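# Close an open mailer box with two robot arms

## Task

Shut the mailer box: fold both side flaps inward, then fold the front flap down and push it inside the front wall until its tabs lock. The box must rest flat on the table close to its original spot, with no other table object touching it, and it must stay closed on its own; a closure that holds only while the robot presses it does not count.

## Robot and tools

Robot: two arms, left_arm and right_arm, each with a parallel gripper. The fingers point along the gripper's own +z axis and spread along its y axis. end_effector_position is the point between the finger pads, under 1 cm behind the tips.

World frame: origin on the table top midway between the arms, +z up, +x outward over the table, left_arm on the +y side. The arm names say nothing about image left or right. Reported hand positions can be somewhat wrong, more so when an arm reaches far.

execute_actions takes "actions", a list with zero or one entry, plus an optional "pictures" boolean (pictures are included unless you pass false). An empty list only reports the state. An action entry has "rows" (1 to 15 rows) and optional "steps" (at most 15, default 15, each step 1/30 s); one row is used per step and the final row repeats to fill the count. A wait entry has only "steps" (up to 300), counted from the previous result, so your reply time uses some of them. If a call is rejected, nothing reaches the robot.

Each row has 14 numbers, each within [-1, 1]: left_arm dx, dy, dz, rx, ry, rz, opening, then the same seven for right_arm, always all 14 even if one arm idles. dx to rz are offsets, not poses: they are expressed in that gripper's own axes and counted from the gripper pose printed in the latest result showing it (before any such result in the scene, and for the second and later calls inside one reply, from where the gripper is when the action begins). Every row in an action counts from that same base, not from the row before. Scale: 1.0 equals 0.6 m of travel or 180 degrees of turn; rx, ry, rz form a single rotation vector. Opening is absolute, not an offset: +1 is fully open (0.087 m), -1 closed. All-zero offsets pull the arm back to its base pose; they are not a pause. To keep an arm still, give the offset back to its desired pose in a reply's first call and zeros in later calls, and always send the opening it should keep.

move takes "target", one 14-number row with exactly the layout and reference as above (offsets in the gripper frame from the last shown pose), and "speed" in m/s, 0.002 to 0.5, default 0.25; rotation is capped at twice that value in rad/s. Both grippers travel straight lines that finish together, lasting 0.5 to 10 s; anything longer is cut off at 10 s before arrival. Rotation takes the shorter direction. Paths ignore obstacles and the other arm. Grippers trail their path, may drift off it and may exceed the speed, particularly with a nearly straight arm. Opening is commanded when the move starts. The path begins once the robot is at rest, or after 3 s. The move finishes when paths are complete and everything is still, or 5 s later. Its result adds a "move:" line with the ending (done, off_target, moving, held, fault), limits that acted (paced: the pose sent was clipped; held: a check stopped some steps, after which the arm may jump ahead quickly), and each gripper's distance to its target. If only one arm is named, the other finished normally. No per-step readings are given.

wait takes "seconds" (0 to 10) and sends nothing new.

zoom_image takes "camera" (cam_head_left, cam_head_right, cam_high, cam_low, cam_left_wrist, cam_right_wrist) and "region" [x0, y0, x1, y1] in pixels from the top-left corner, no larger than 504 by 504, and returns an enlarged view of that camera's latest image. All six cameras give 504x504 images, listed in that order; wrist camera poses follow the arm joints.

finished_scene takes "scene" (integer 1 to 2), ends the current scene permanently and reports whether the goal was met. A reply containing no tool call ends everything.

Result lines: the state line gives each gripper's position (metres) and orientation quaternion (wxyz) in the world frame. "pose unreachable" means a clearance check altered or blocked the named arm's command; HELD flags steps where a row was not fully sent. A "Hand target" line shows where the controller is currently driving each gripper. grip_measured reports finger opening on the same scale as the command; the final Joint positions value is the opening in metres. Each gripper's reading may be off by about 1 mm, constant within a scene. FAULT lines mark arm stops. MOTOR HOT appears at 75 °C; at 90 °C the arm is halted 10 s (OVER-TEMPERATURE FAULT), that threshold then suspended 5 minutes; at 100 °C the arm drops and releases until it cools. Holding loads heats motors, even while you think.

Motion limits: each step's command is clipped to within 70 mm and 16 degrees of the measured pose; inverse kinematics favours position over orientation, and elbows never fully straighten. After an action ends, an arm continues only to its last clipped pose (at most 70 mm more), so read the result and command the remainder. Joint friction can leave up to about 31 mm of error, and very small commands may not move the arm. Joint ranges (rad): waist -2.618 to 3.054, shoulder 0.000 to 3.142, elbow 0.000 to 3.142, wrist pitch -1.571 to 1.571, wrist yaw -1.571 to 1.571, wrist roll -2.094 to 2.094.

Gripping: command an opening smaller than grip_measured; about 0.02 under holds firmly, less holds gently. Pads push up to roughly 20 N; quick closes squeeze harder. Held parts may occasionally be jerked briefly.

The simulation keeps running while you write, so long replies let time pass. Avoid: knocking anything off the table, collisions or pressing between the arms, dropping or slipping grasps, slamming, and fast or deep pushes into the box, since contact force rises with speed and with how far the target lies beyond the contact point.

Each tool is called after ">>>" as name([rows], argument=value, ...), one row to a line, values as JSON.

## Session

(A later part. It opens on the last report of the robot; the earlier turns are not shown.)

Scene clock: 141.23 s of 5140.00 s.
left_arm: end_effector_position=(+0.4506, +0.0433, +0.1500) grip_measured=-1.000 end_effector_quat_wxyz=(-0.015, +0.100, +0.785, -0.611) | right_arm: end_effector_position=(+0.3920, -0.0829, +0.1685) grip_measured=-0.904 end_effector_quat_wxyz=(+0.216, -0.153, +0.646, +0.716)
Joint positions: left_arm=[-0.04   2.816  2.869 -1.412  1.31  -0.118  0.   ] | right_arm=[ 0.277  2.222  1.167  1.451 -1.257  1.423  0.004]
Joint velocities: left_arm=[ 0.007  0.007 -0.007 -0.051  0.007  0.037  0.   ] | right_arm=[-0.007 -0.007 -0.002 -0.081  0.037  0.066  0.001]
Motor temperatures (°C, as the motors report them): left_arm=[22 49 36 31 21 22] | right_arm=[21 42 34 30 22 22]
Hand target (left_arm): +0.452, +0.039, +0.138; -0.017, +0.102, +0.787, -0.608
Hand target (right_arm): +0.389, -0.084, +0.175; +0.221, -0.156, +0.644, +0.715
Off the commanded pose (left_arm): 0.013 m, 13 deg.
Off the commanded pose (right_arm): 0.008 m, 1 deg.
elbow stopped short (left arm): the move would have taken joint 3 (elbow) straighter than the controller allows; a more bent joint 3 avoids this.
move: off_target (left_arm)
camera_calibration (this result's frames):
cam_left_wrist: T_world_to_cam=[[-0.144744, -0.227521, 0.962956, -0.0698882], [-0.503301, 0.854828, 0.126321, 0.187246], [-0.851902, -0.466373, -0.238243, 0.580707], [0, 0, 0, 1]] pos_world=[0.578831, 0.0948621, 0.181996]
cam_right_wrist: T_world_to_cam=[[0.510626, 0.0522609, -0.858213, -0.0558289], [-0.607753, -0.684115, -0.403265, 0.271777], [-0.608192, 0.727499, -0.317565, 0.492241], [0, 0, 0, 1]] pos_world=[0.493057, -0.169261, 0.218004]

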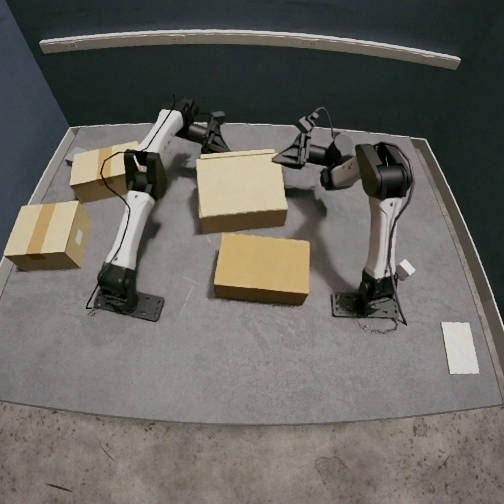

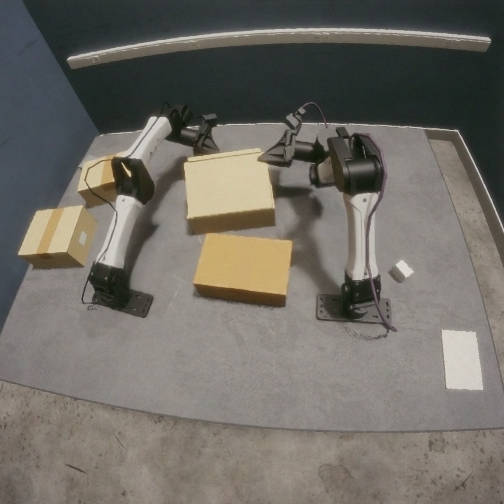

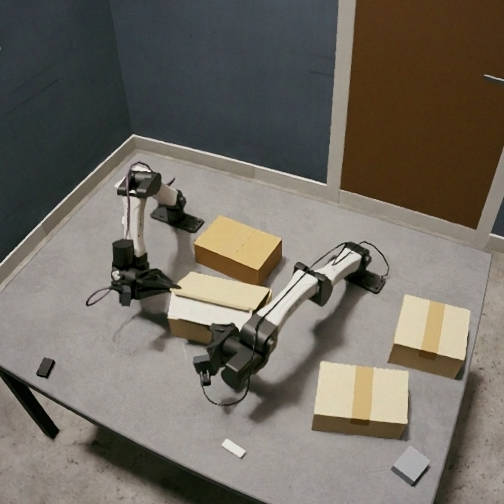

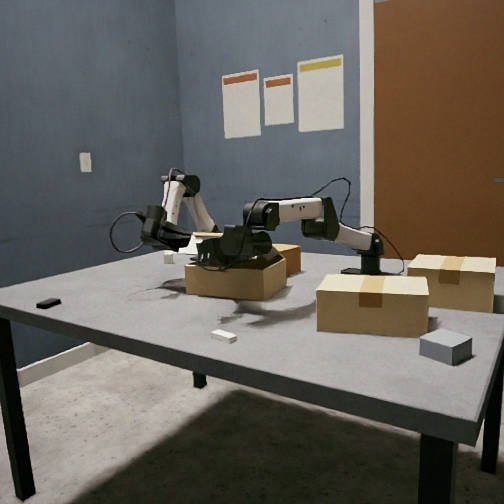

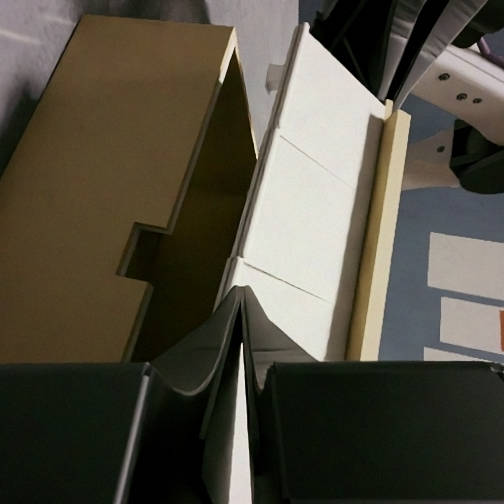

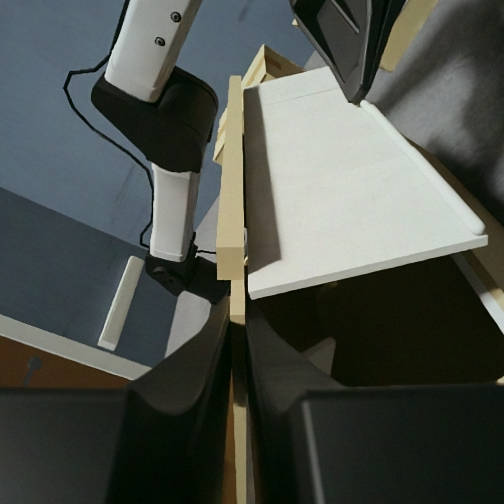

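Now with ~17° relative lean. Push in 4 cm and slightly down.

>>> move(target=[0.07,0.035,0.02,0,0.03,0,-1, 0,0,0,0,0,0,-1], speed=0.04)

Scene clock: 144.30 s of 5140.00 s.
left_arm: end_effector_position=(+0.4135, +0.0462, +0.1298) grip_measured=-1.000 end_effector_quat_wxyz=(-0.048, +0.128, +0.780, -0.611) | right_arm: end_effector_position=(+0.3917, -0.0829, +0.1682) grip_measured=-0.904 end_effector_quat_wxyz=(+0.215, -0.154, +0.646, +0.716)
Joint positions: left_arm=[-0.056  2.715  2.587 -1.514  1.318  0.158  0.   ] | right_arm=[ 0.277  2.222  1.167  1.45  -1.259  1.423  0.004]
Joint velocities: left_arm=[ 0.012 -0.076 -0.125  0.066 -0.022 -0.007  0.   ] | right_arm=[-0.012  0.012 -0.012 -0.022 -0.037  0.051 -0.   ]
Motor temperatures (°C, as the motors report them): left_arm=[22 50 36 30 21 22] | right_arm=[21 42 34 30 22 22]
Hand target (left_arm): +0.411, +0.044, +0.123; -0.054, +0.128, +0.783, -0.607
Hand target (right_arm): +0.392, -0.083, +0.168; +0.216, -0.153, +0.646, +0.716
Off the commanded pose (left_arm): 0.008 m, 1 deg.
Off the commanded pose (right_arm): 0.000 m, 0 deg.
move: done
camera_calibration (this result's frames):
cam_left_wrist: T_world_to_cam=[[-0.147541, -0.215104, 0.965382, -0.0548484], [-0.425565, 0.894898, 0.134359, 0.133631], [-0.892819, -0.391009, -0.223575, 0.55714], [0, 0, 0, 1]] pos_world=[0.546201, 0.0864624, 0.159558]
cam_right_wrist: T_world_to_cam=[[0.510379, 0.0524111, -0.858351, -0.0557189], [-0.606402, -0.685795, -0.402444, 0.27063], [-0.609746, 0.725905, -0.318233, 0.492578], [0, 0, 0, 1]] pos_world=[0.492896, -0.169047, 0.217842]

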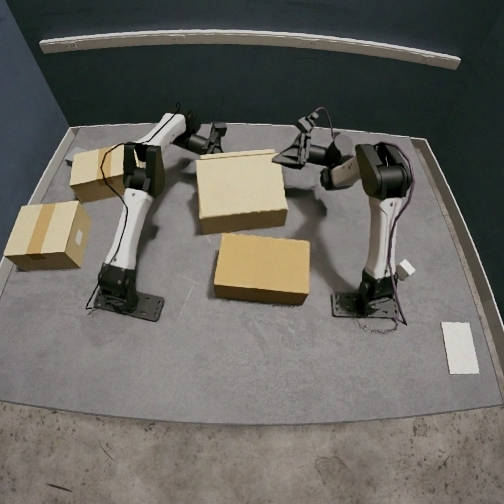

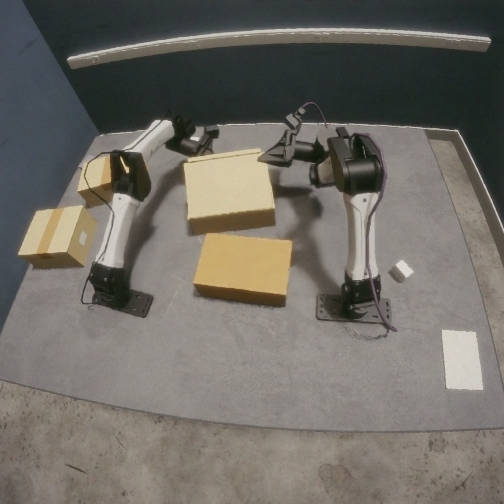

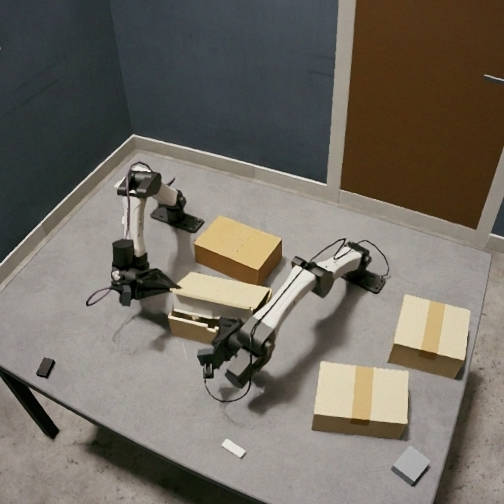

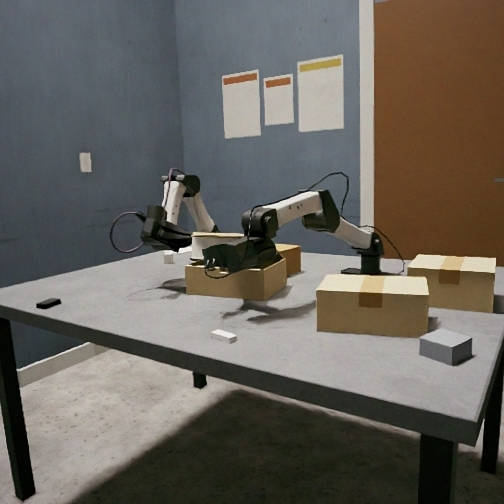

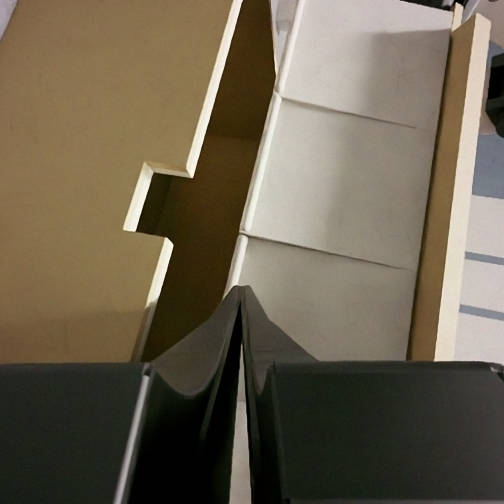

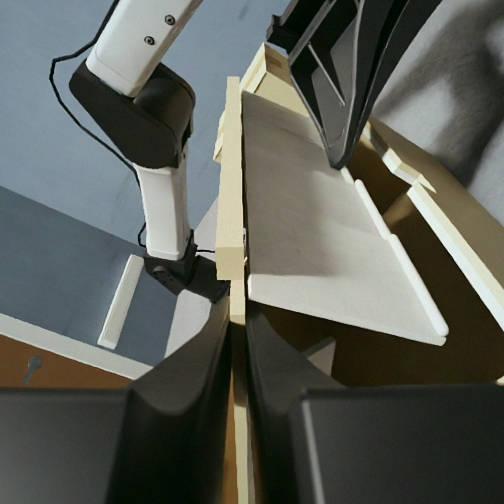

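Inside. Lower the lid while backing left off slightly.

>>> move(target=[-0.03,0.01,0,0,0,0,-1, 0,-0.055,0,0,0,0.055,-1], speed=0.04)

Scene clock: 148.00 s of 5140.00 s.
left_arm: end_effector_position=(+0.4316, +0.0414, +0.1315) grip_measured=-1.000 end_effector_quat_wxyz=(-0.024, +0.137, +0.778, -0.612) | right_arm: end_effector_position=(+0.4021, -0.0801, +0.1399) grip_measured=-0.904 end_effector_quat_wxyz=(+0.140, -0.095, +0.662, +0.730)
Joint positions: left_arm=[-0.056  2.826  2.823 -1.525  1.319  0.091  0.   ] | right_arm=[ 0.277  2.351  1.24   1.478 -1.273  1.591  0.004]
Joint velocities: left_arm=[ 0.007  0.017  0.076 -0.037  0.022 -0.022  0.   ] | right_arm=[-0.012  0.012  0.002  0.037 -0.066 -0.022 -0.   ]
Motor temperatures (°C, as the motors report them): left_arm=[22 51 36 30 21 22] | right_arm=[21 42 34 30 22 22]
Hand target (left_arm): +0.431, +0.043, +0.125; -0.039, +0.121, +0.781, -0.612
Hand target (right_arm): +0.408, -0.080, +0.140; +0.152, -0.098, +0.657, +0.732
Off the commanded pose (left_arm): 0.006 m, 3 deg.
Off the commanded pose (right_arm): 0.006 m, 2 deg.
move: off_target (left_arm)
camera_calibration (this result's frames):
cam_left_wrist: T_world_to_cam=[[-0.190012, -0.207337, 0.959639, -0.0360871], [-0.446216, 0.888897, 0.1037, 0.158652], [-0.874521, -0.408502, -0.261418, 0.569604], [0, 0, 0, 1]] pos_world=[0.562067, 0.0841777, 0.167083]
cam_right_wrist: T_world_to_cam=[[0.335233, 0.0634684, -0.939995, -0.00280326], [-0.650427, -0.706217, -0.279647, 0.266334], [-0.681589, 0.705145, -0.195466, 0.497945], [0, 0, 0, 1]] pos_world=[0.513564, -0.162856, 0.169176]

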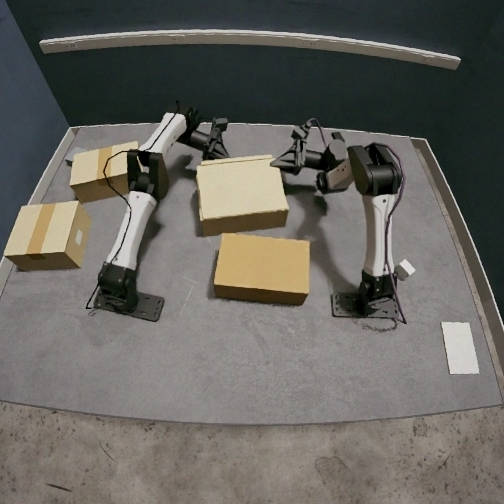

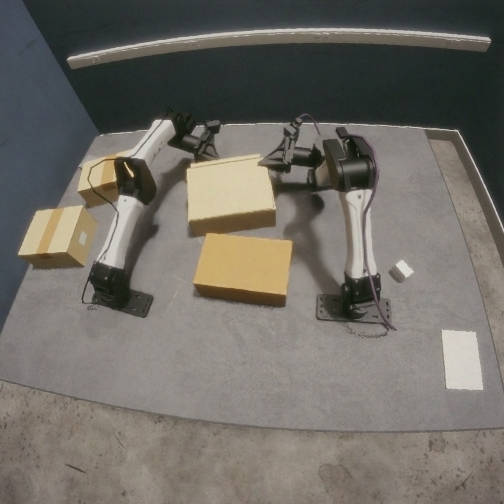

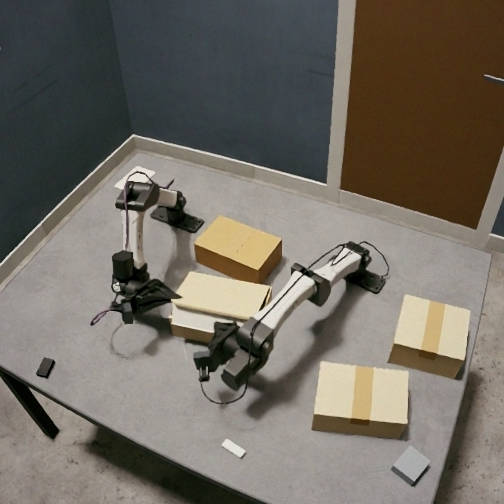

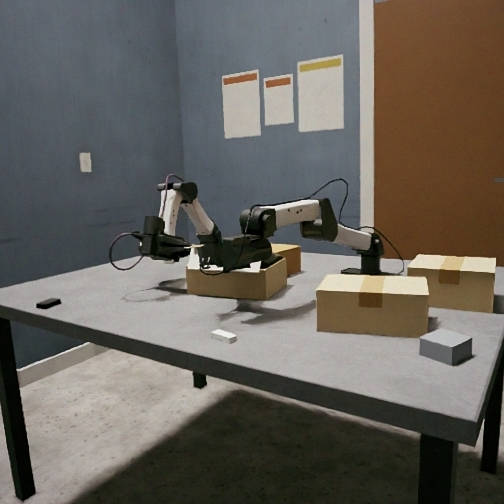

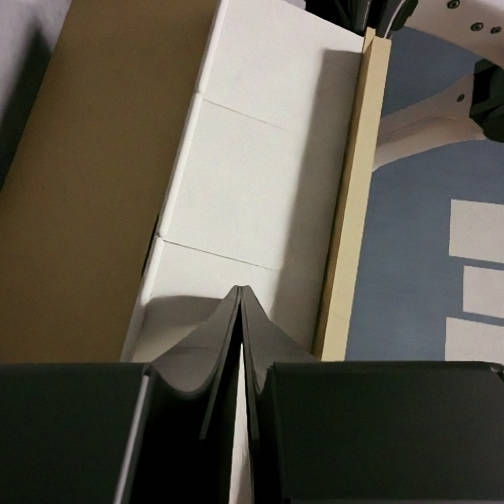

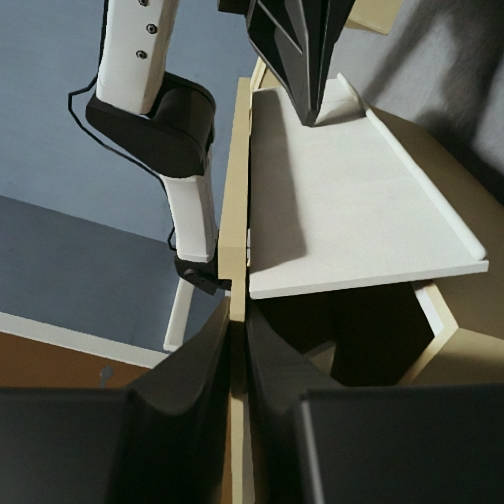

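Backed off too much; redo without backing.

>>> move(target=[0,0,0,0,0,0,-1, 0,0.055,0,0,0,-0.05,-1], speed=0.05)

>>> move(target=[0.05,0.01,0,0,0.02,0,-1, 0,0,0,0,0,0,-1], speed=0.04)

>>> move(target=[0,0.015,0,0,0,0,-1, 0,-0.05,0,0,0,0.05,-1], speed=0.04)

Scene clock: 152.07 s of 5140.00 s.
left_arm: end_effector_position=(+0.4313, +0.0412, +0.1324) grip_measured=-1.000 end_effector_quat_wxyz=(-0.025, +0.136, +0.777, -0.614) | right_arm: end_effector_position=(+0.3933, -0.0822, +0.1652) grip_measured=-0.904 end_effector_quat_wxyz=(+0.194, -0.150, +0.651, +0.718)
Joint positions: left_arm=[-0.056  2.827  2.826 -1.528  1.323  0.09   0.   ] | right_arm=[ 0.277  2.241  1.195  1.43  -1.281  1.45   0.004]
Joint velocities: left_arm=[-0.007  0.032 -0.022  0.081  0.007  0.081  0.   ] | right_arm=[-0.012  0.002 -0.002 -0.007  0.037 -0.022 -0.001]
Motor temperatures (°C, as the motors report them): left_arm=[22 53 36 29 22 22] | right_arm=[21 43 34 30 22 22]
Hand target (left_arm): +0.432, +0.041, +0.132; -0.024, +0.137, +0.778, -0.612
Hand target (right_arm): +0.391, -0.083, +0.170; +0.197, -0.147, +0.652, +0.717
Off the commanded pose (left_arm): 0.001 m, 0 deg.
Off the commanded pose (right_arm): 0.006 m, 1 deg.
move: done
camera_calibration (this result's frames):
cam_left_wrist: T_world_to_cam=[[-0.186618, -0.203993, 0.961021, -0.0389069], [-0.446037, 0.889169, 0.102126, 0.158702], [-0.875343, -0.409592, -0.256923, 0.569385], [0, 0, 0, 1]] pos_world=[0.561933, 0.0841664, 0.167471]
cam_right_wrist: T_world_to_cam=[[0.478114, 0.0556919, -0.87653, -0.0432107], [-0.604227, -0.703439, -0.374277, 0.263913], [-0.637429, 0.708571, -0.302674, 0.498976], [0, 0, 0, 1]] pos_world=[0.498185, -0.165507, 0.211928]

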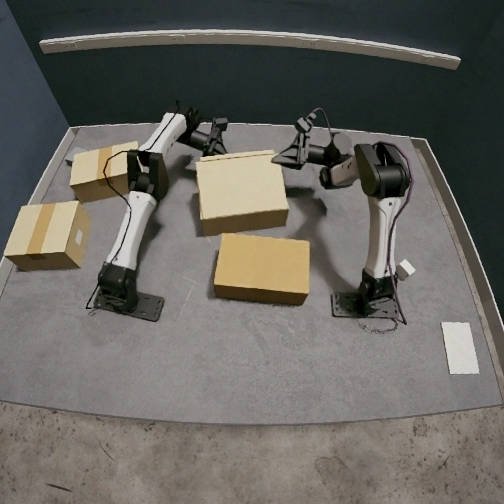

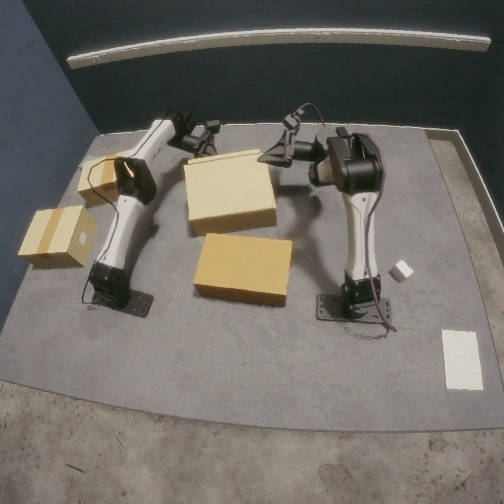

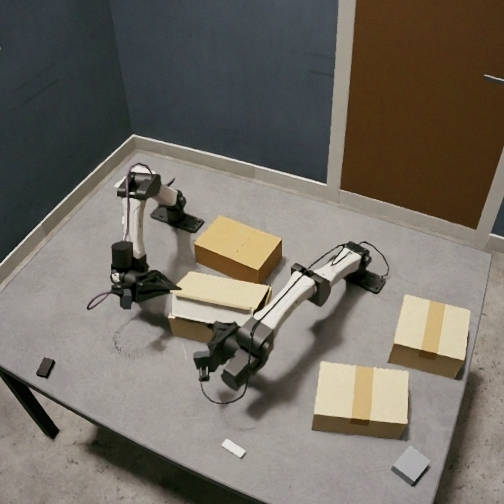

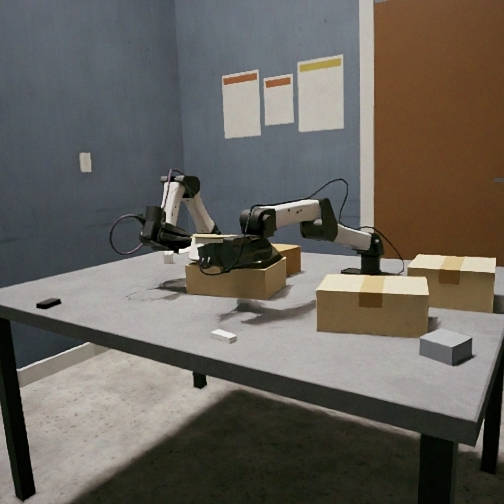

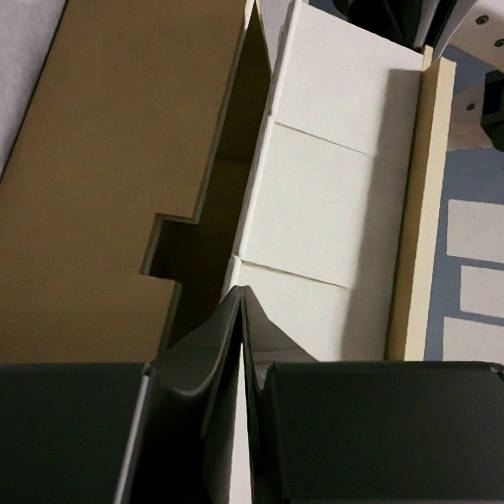

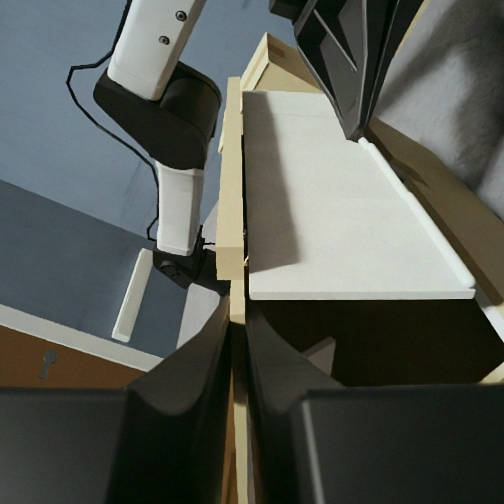

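Scene clock: 153.27 s of 5140.00 s.
left_arm: end_effector_position=(+0.4101, +0.0478, +0.1290) grip_measured=-1.000 end_effector_quat_wxyz=(-0.027, +0.161, +0.772, -0.615) | right_arm: end_effector_position=(+0.3926, -0.0823, +0.1649) grip_measured=-0.904 end_effector_quat_wxyz=(+0.193, -0.151, +0.652, +0.718)
Joint positions: left_arm=[-0.056  2.713  2.586 -1.548  1.324  0.269  0.   ] | right_arm=[ 0.277  2.241  1.195  1.43  -1.285  1.45   0.004]
Joint velocities: left_arm=[ 0.002 -0.042 -0.002 -0.051  0.066  0.051  0.   ] | right_arm=[ 0.002 -0.007  0.002  0.037 -0.007  0.007  0.001]
Motor temperatures (°C, as the motors report them): left_arm=[22 53 36 29 22 22] | right_arm=[21 43 34 30 22 22]
Hand target (left_arm): +0.404, +0.049, +0.124; -0.045, +0.151, +0.777, -0.610
Hand target (right_arm): +0.393, -0.082, +0.165; +0.194, -0.150, +0.651, +0.718
Off the commanded pose (left_arm): 0.009 m, 3 deg.
Off the commanded pose (right_arm): 0.001 m, 0 deg.
joint sent to its limit (left arm) — the command would take joint 4 (wrist pitch) past its lower limit, so that joint was sent only as far as its limit.
move: off_target (left_arm)
camera_calibration (this result's frames):
cam_left_wrist: T_world_to_cam=[[-0.221227, -0.186257, 0.957271, -0.0243423], [-0.40911, 0.908769, 0.0822738, 0.130208], [-0.885262, -0.373428, -0.277243, 0.557575], [0, 0, 0, 1]] pos_world=[0.541484, 0.0853508, 0.167173]
cam_right_wrist: T_world_to_cam=[[0.478212, 0.0562142, -0.876443, -0.0431308], [-0.601349, -0.706356, -0.373418, 0.261794], [-0.640072, 0.705622, -0.303984, 0.499545], [0, 0, 0, 1]] pos_world=[0.4978, -0.165146, 0.21181]

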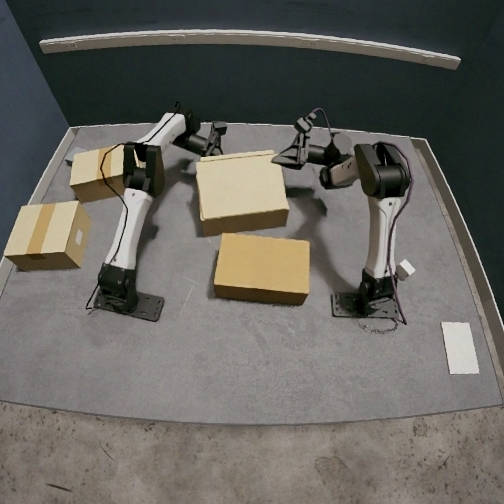

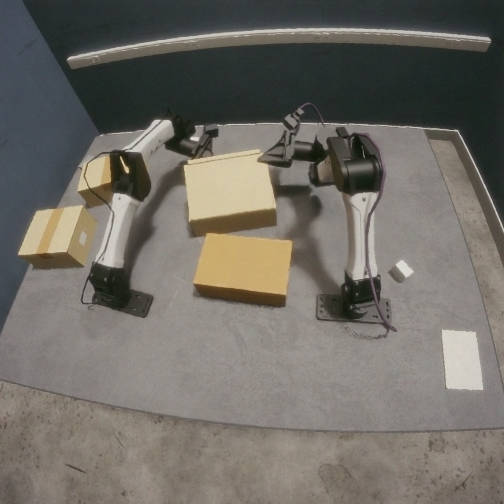

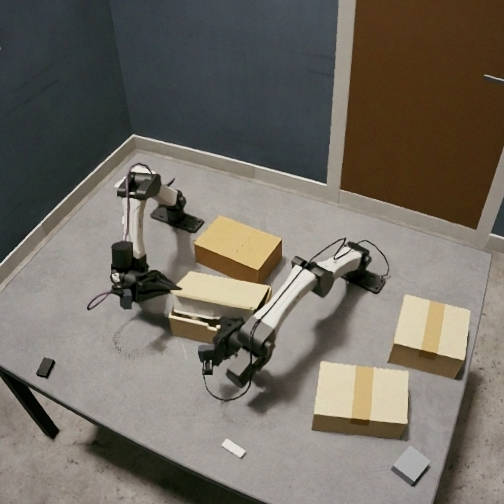

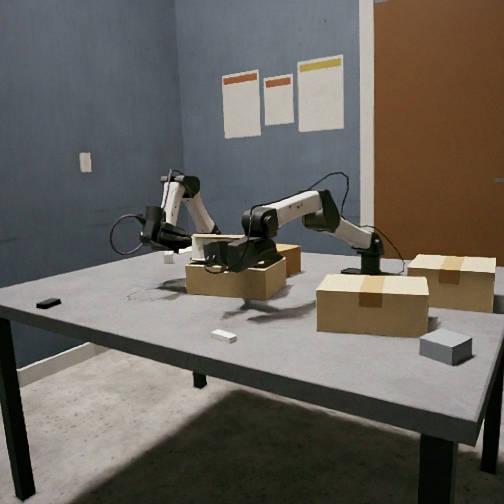

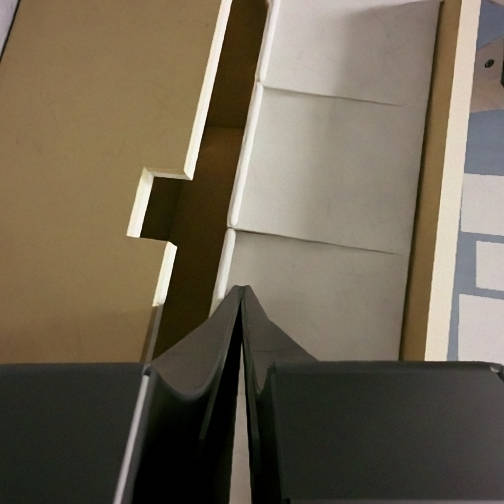

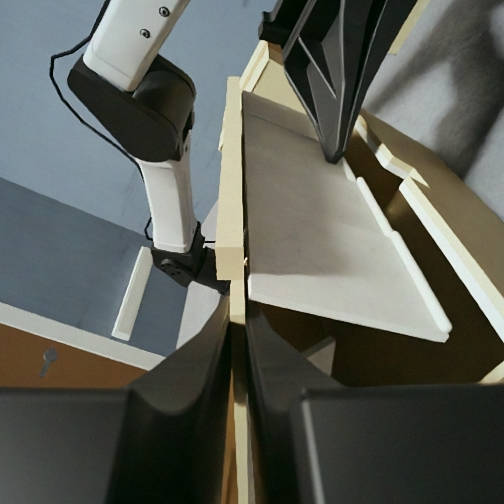

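Scene clock: 155.47 s of 5140.00 s.
left_arm: end_effector_position=(+0.4102, +0.0479, +0.1286) grip_measured=-1.000 end_effector_quat_wxyz=(-0.023, +0.166, +0.770, -0.615) | right_arm: end_effector_position=(+0.3989, -0.0806, +0.1518) grip_measured=-0.904 end_effector_quat_wxyz=(+0.146, -0.122, +0.656, +0.730)
Joint positions: left_arm=[-0.056  2.713  2.586 -1.548  1.325  0.282  0.   ] | right_arm=[ 0.277  2.335  1.261  1.5   -1.304  1.602  0.004]
Joint velocities: left_arm=[-0.012 -0.002 -0.002 -0.022 -0.066 -0.007  0.   ] | right_arm=[-0.002  0.012  0.007 -0.022  0.007 -0.081 -0.   ]
Motor temperatures (°C, as the motors report them): left_arm=[22 54 36 29 22 22] | right_arm=[21 43 34 30 22 22]
Hand target (left_arm): +0.412, +0.050, +0.120; -0.027, +0.161, +0.772, -0.615
Hand target (right_arm): +0.406, -0.080, +0.139; +0.136, -0.100, +0.661, +0.731
Off the commanded pose (left_arm): 0.009 m, 1 deg.
Off the commanded pose (right_arm): 0.015 m, 3 deg.
move: off_target (right_arm)
camera_calibration (this result's frames):
cam_left_wrist: T_world_to_cam=[[-0.23293, -0.181986, 0.955314, -0.0190984], [-0.40732, 0.910275, 0.0740916, 0.130482], [-0.883082, -0.37186, -0.286157, 0.557776], [0, 0, 0, 1]] pos_world=[0.541261, 0.0851642, 0.168189]
cam_right_wrist: T_world_to_cam=[[0.378716, 0.0762255, -0.922369, -0.00950045], [-0.614672, -0.724351, -0.31224, 0.256432], [-0.691919, 0.685205, -0.227469, 0.50577], [0, 0, 0, 1]] pos_world=[0.511172, -0.160085, 0.186353]

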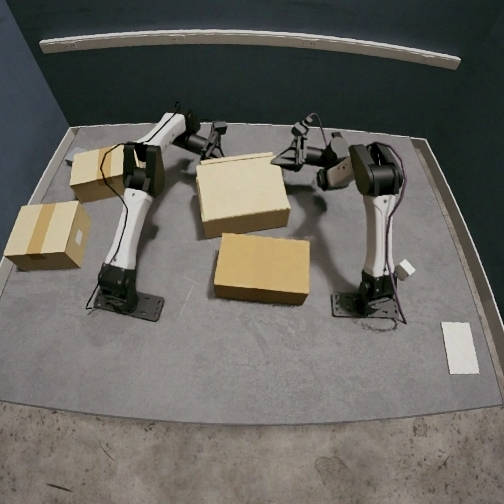

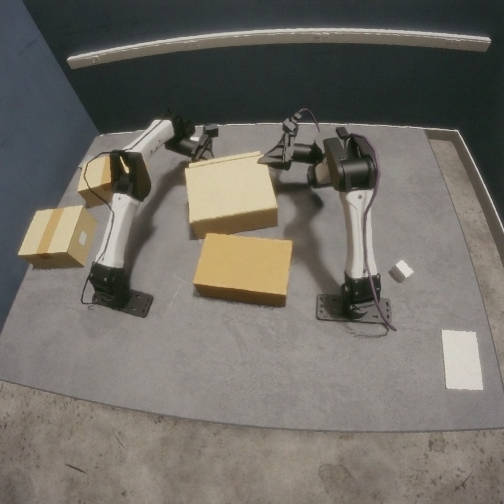

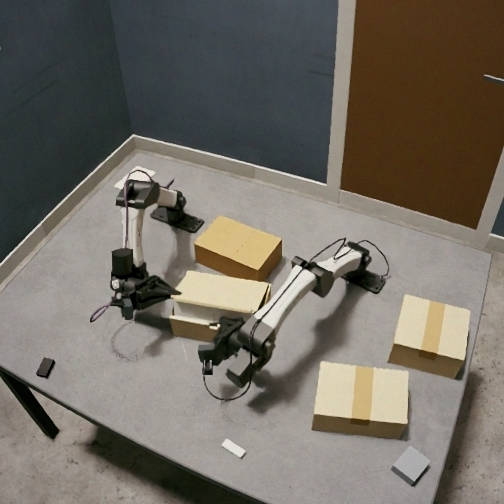

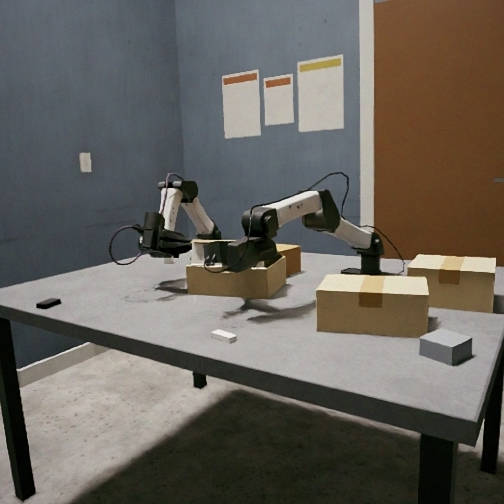

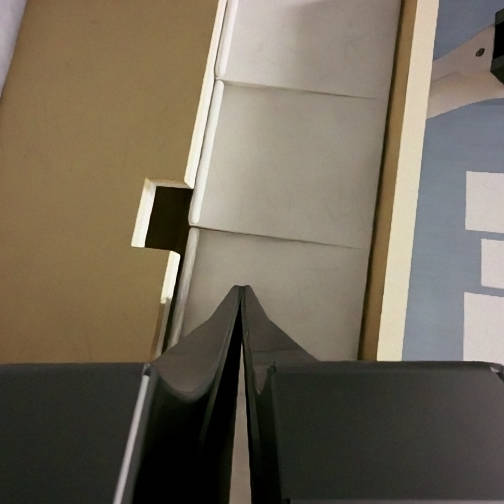

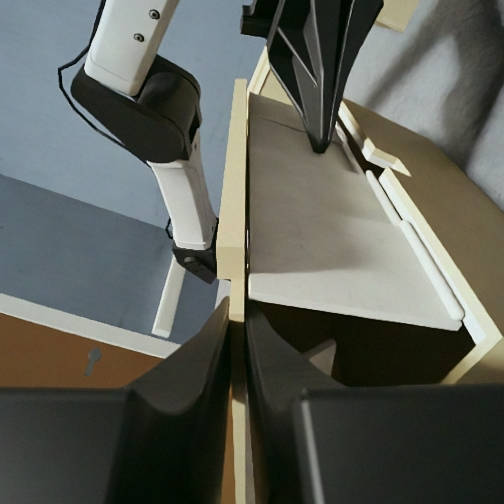

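>>> execute_actions(actions=[])

Scene clock: 161.87 s of 5140.00 s.
left_arm: end_effector_position=(+0.4102, +0.0479, +0.1286) grip_measured=-1.000 end_effector_quat_wxyz=(-0.023, +0.166, +0.770, -0.615) | right_arm: end_effector_position=(+0.3988, -0.0806, +0.1517) grip_measured=-0.904 end_effector_quat_wxyz=(+0.146, -0.123, +0.656, +0.730)
Joint positions: left_arm=[-0.056  2.713  2.586 -1.548  1.325  0.282  0.   ] | right_arm=[ 0.277  2.336  1.261  1.503 -1.304  1.604  0.004]
Joint velocities: left_arm=[ 0.012 -0.012 -0.007  0.037 -0.007 -0.007  0.   ] | right_arm=[-0.007  0.007  0.002 -0.037  0.051 -0.022 -0.   ]
Motor temperatures (°C, as the motors report them): left_arm=[22 55 36 29 22 22] | right_arm=[21 43 34 30 22 22]
Hand target (left_arm): +0.412, +0.050, +0.120; -0.027, +0.161, +0.772, -0.615
Hand target (right_arm): +0.406, -0.080, +0.139; +0.136, -0.100, +0.661, +0.731
Off the commanded pose (left_arm): 0.009 m, 1 deg.
Off the commanded pose (right_arm): 0.015 m, 3 deg.
Steps of this call (steps 1 to 90: nothing new was sent; then 3.40 s passed at rest). Readings (end_effector_position):
1: left_arm (+0.4102, +0.0479, +0.1286) | right_arm (+0.3988, -0.0806, +0.1518)
2: left_arm (+0.4102, +0.0479, +0.1286) | right_arm (+0.3988, -0.0806, +0.1517)
4: left_arm (+0.4102, +0.0479, +0.1286) | right_arm (+0.3988, -0.0806, +0.1518)
8: left_arm (+0.4102, +0.0479, +0.1286) | right_arm (+0.3988, -0.0806, +0.1518)
90: the state above
camera_calibration (this result's frames):
cam_left_wrist: T_world_to_cam=[[-0.23293, -0.181986, 0.955314, -0.0190984], [-0.40732, 0.910275, 0.0740916, 0.130482], [-0.883082, -0.37186, -0.286157, 0.557776], [0, 0, 0, 1]] pos_world=[0.541261, 0.0851642, 0.168189]
cam_right_wrist: T_world_to_cam=[[0.379006, 0.0768112, -0.922201, -0.00958055], [-0.614417, -0.724308, -0.312841, 0.256334], [-0.691987, 0.685185, -0.227323, 0.505712], [0, 0, 0, 1]] pos_world=[0.511073, -0.160106, 0.186317]

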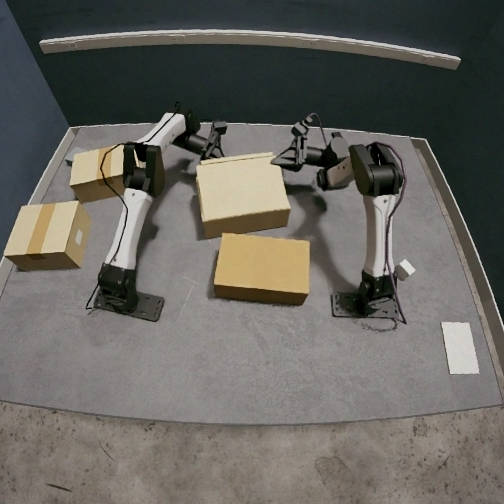

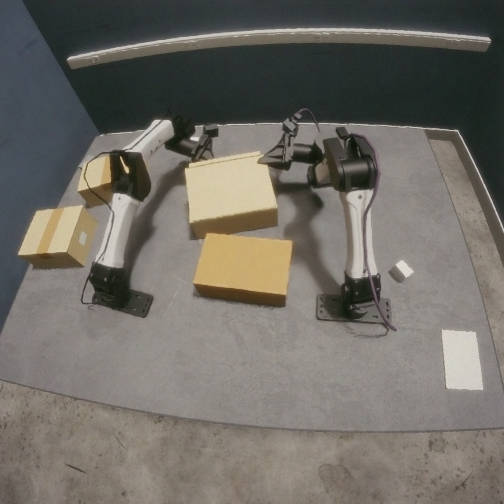

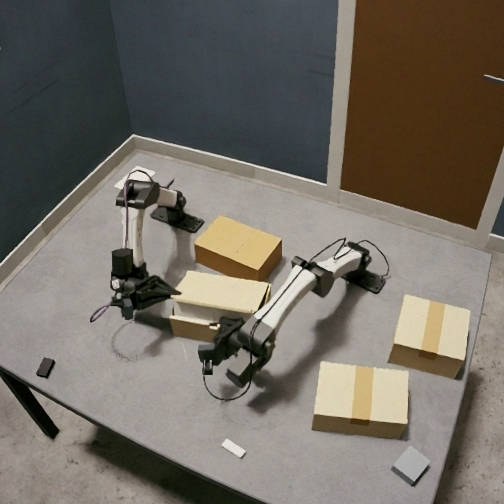

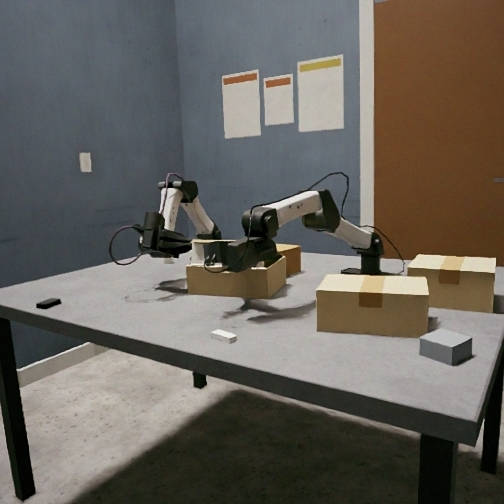

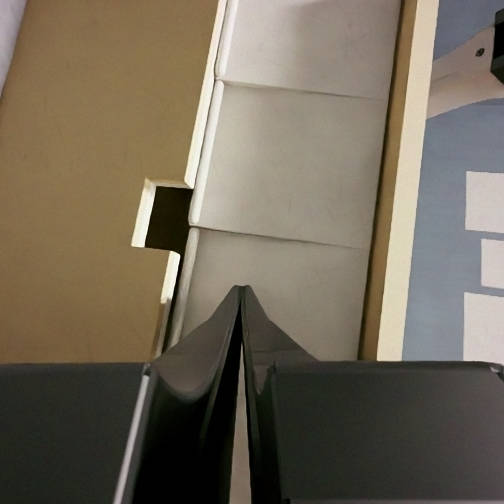

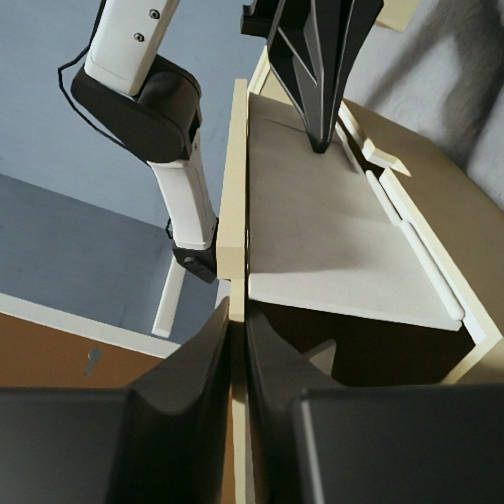

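>>> move(target=[0.025,0.02,-0.07,0,0,0,-1, 0,-0.06,0,0,0,0.04,-1], speed=0.04)

Scene clock: 165.67 s of 5140.00 s.
left_arm: end_effector_position=(+0.4135, +0.0891, +0.1306) grip_measured=-1.000 end_effector_quat_wxyz=(+0.014, +0.160, +0.772, -0.615) | right_arm: end_effector_position=(+0.4103, -0.0781, +0.1527) grip_measured=-0.902 end_effector_quat_wxyz=(+0.128, -0.104, +0.650, +0.742)
Joint positions: left_arm=[ 0.033  2.619  2.416 -1.554  1.322  0.418  0.   ] | right_arm=[ 0.277  2.404  1.344  1.569 -1.293  1.733  0.004]
Joint velocities: left_arm=[ 0.002 -0.007  0.012 -0.007 -0.037  0.007  0.   ] | right_arm=[ 0.007  0.002 -0.002 -0.022  0.007 -0.051  0.   ]
Motor temperatures (°C, as the motors report them): left_arm=[22 56 36 28 22 22] | right_arm=[21 42 34 30 22 22]
Hand target (left_arm): +0.409, +0.093, +0.125; -0.000, +0.149, +0.778, -0.610
Hand target (right_arm): +0.410, -0.078, +0.120; +0.100, -0.081, +0.662, +0.738
Off the commanded pose (left_arm): 0.009 m, 4 deg.
Off the commanded pose (right_arm): 0.034 m, 4 deg.
joint sent to its limit (left arm) — the command would take joint 4 (wrist pitch) past its lower limit, so that joint was sent only as far as its limit.
move: off_target (left_arm, right_arm)
camera_calibration (this result's frames):
cam_left_wrist: T_world_to_cam=[[-0.270788, -0.185732, 0.944551, 0.00466317], [-0.459634, 0.887083, 0.0426613, 0.121931], [-0.845819, -0.422596, -0.32558, 0.570811], [0, 0, 0, 1]] pos_world=[0.540109, 0.133926, 0.176238]
cam_right_wrist: T_world_to_cam=[[0.330537, 0.101991, -0.938266, 0.01106], [-0.625681, -0.720605, -0.29875, 0.268269], [-0.706589, 0.685803, -0.174373, 0.510145], [0, 0, 0, 1]] pos_world=[0.524658, -0.157671, 0.179478]

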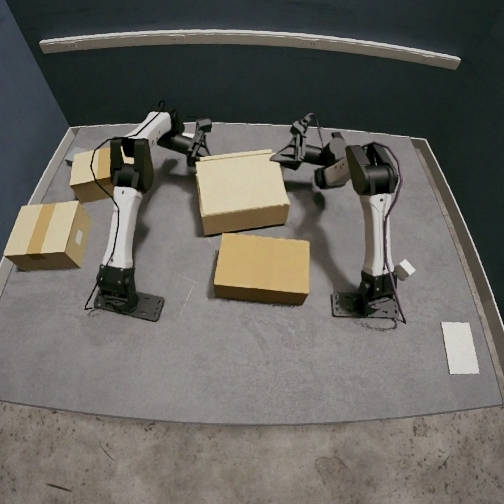

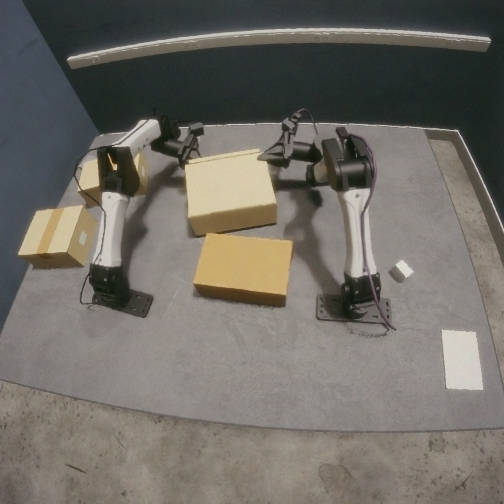

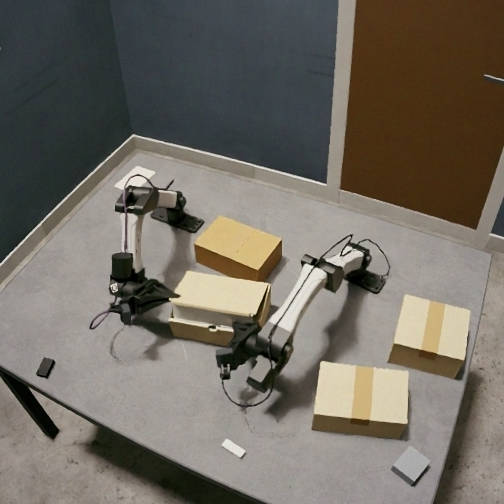

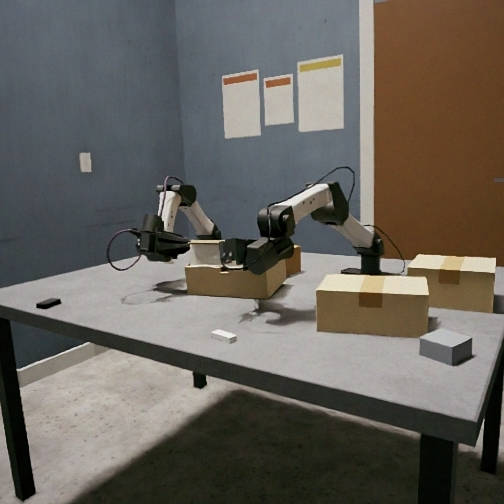

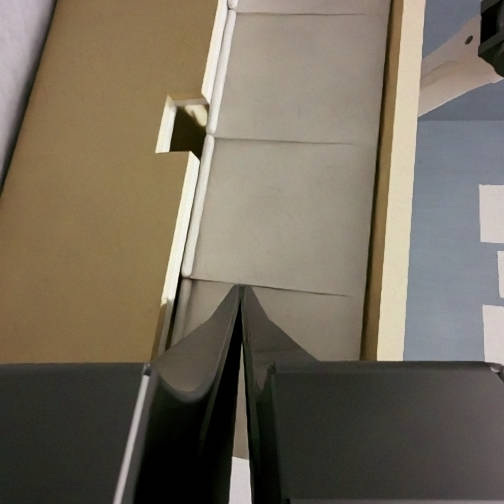

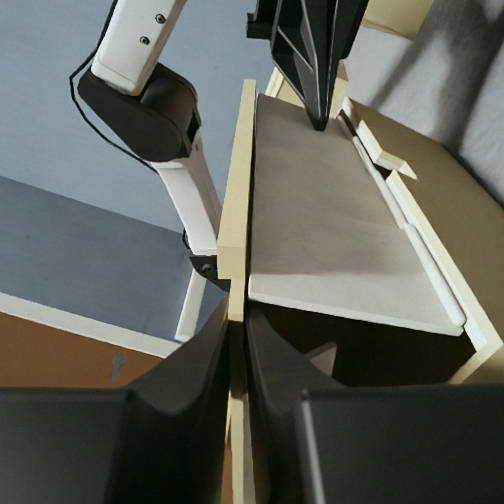

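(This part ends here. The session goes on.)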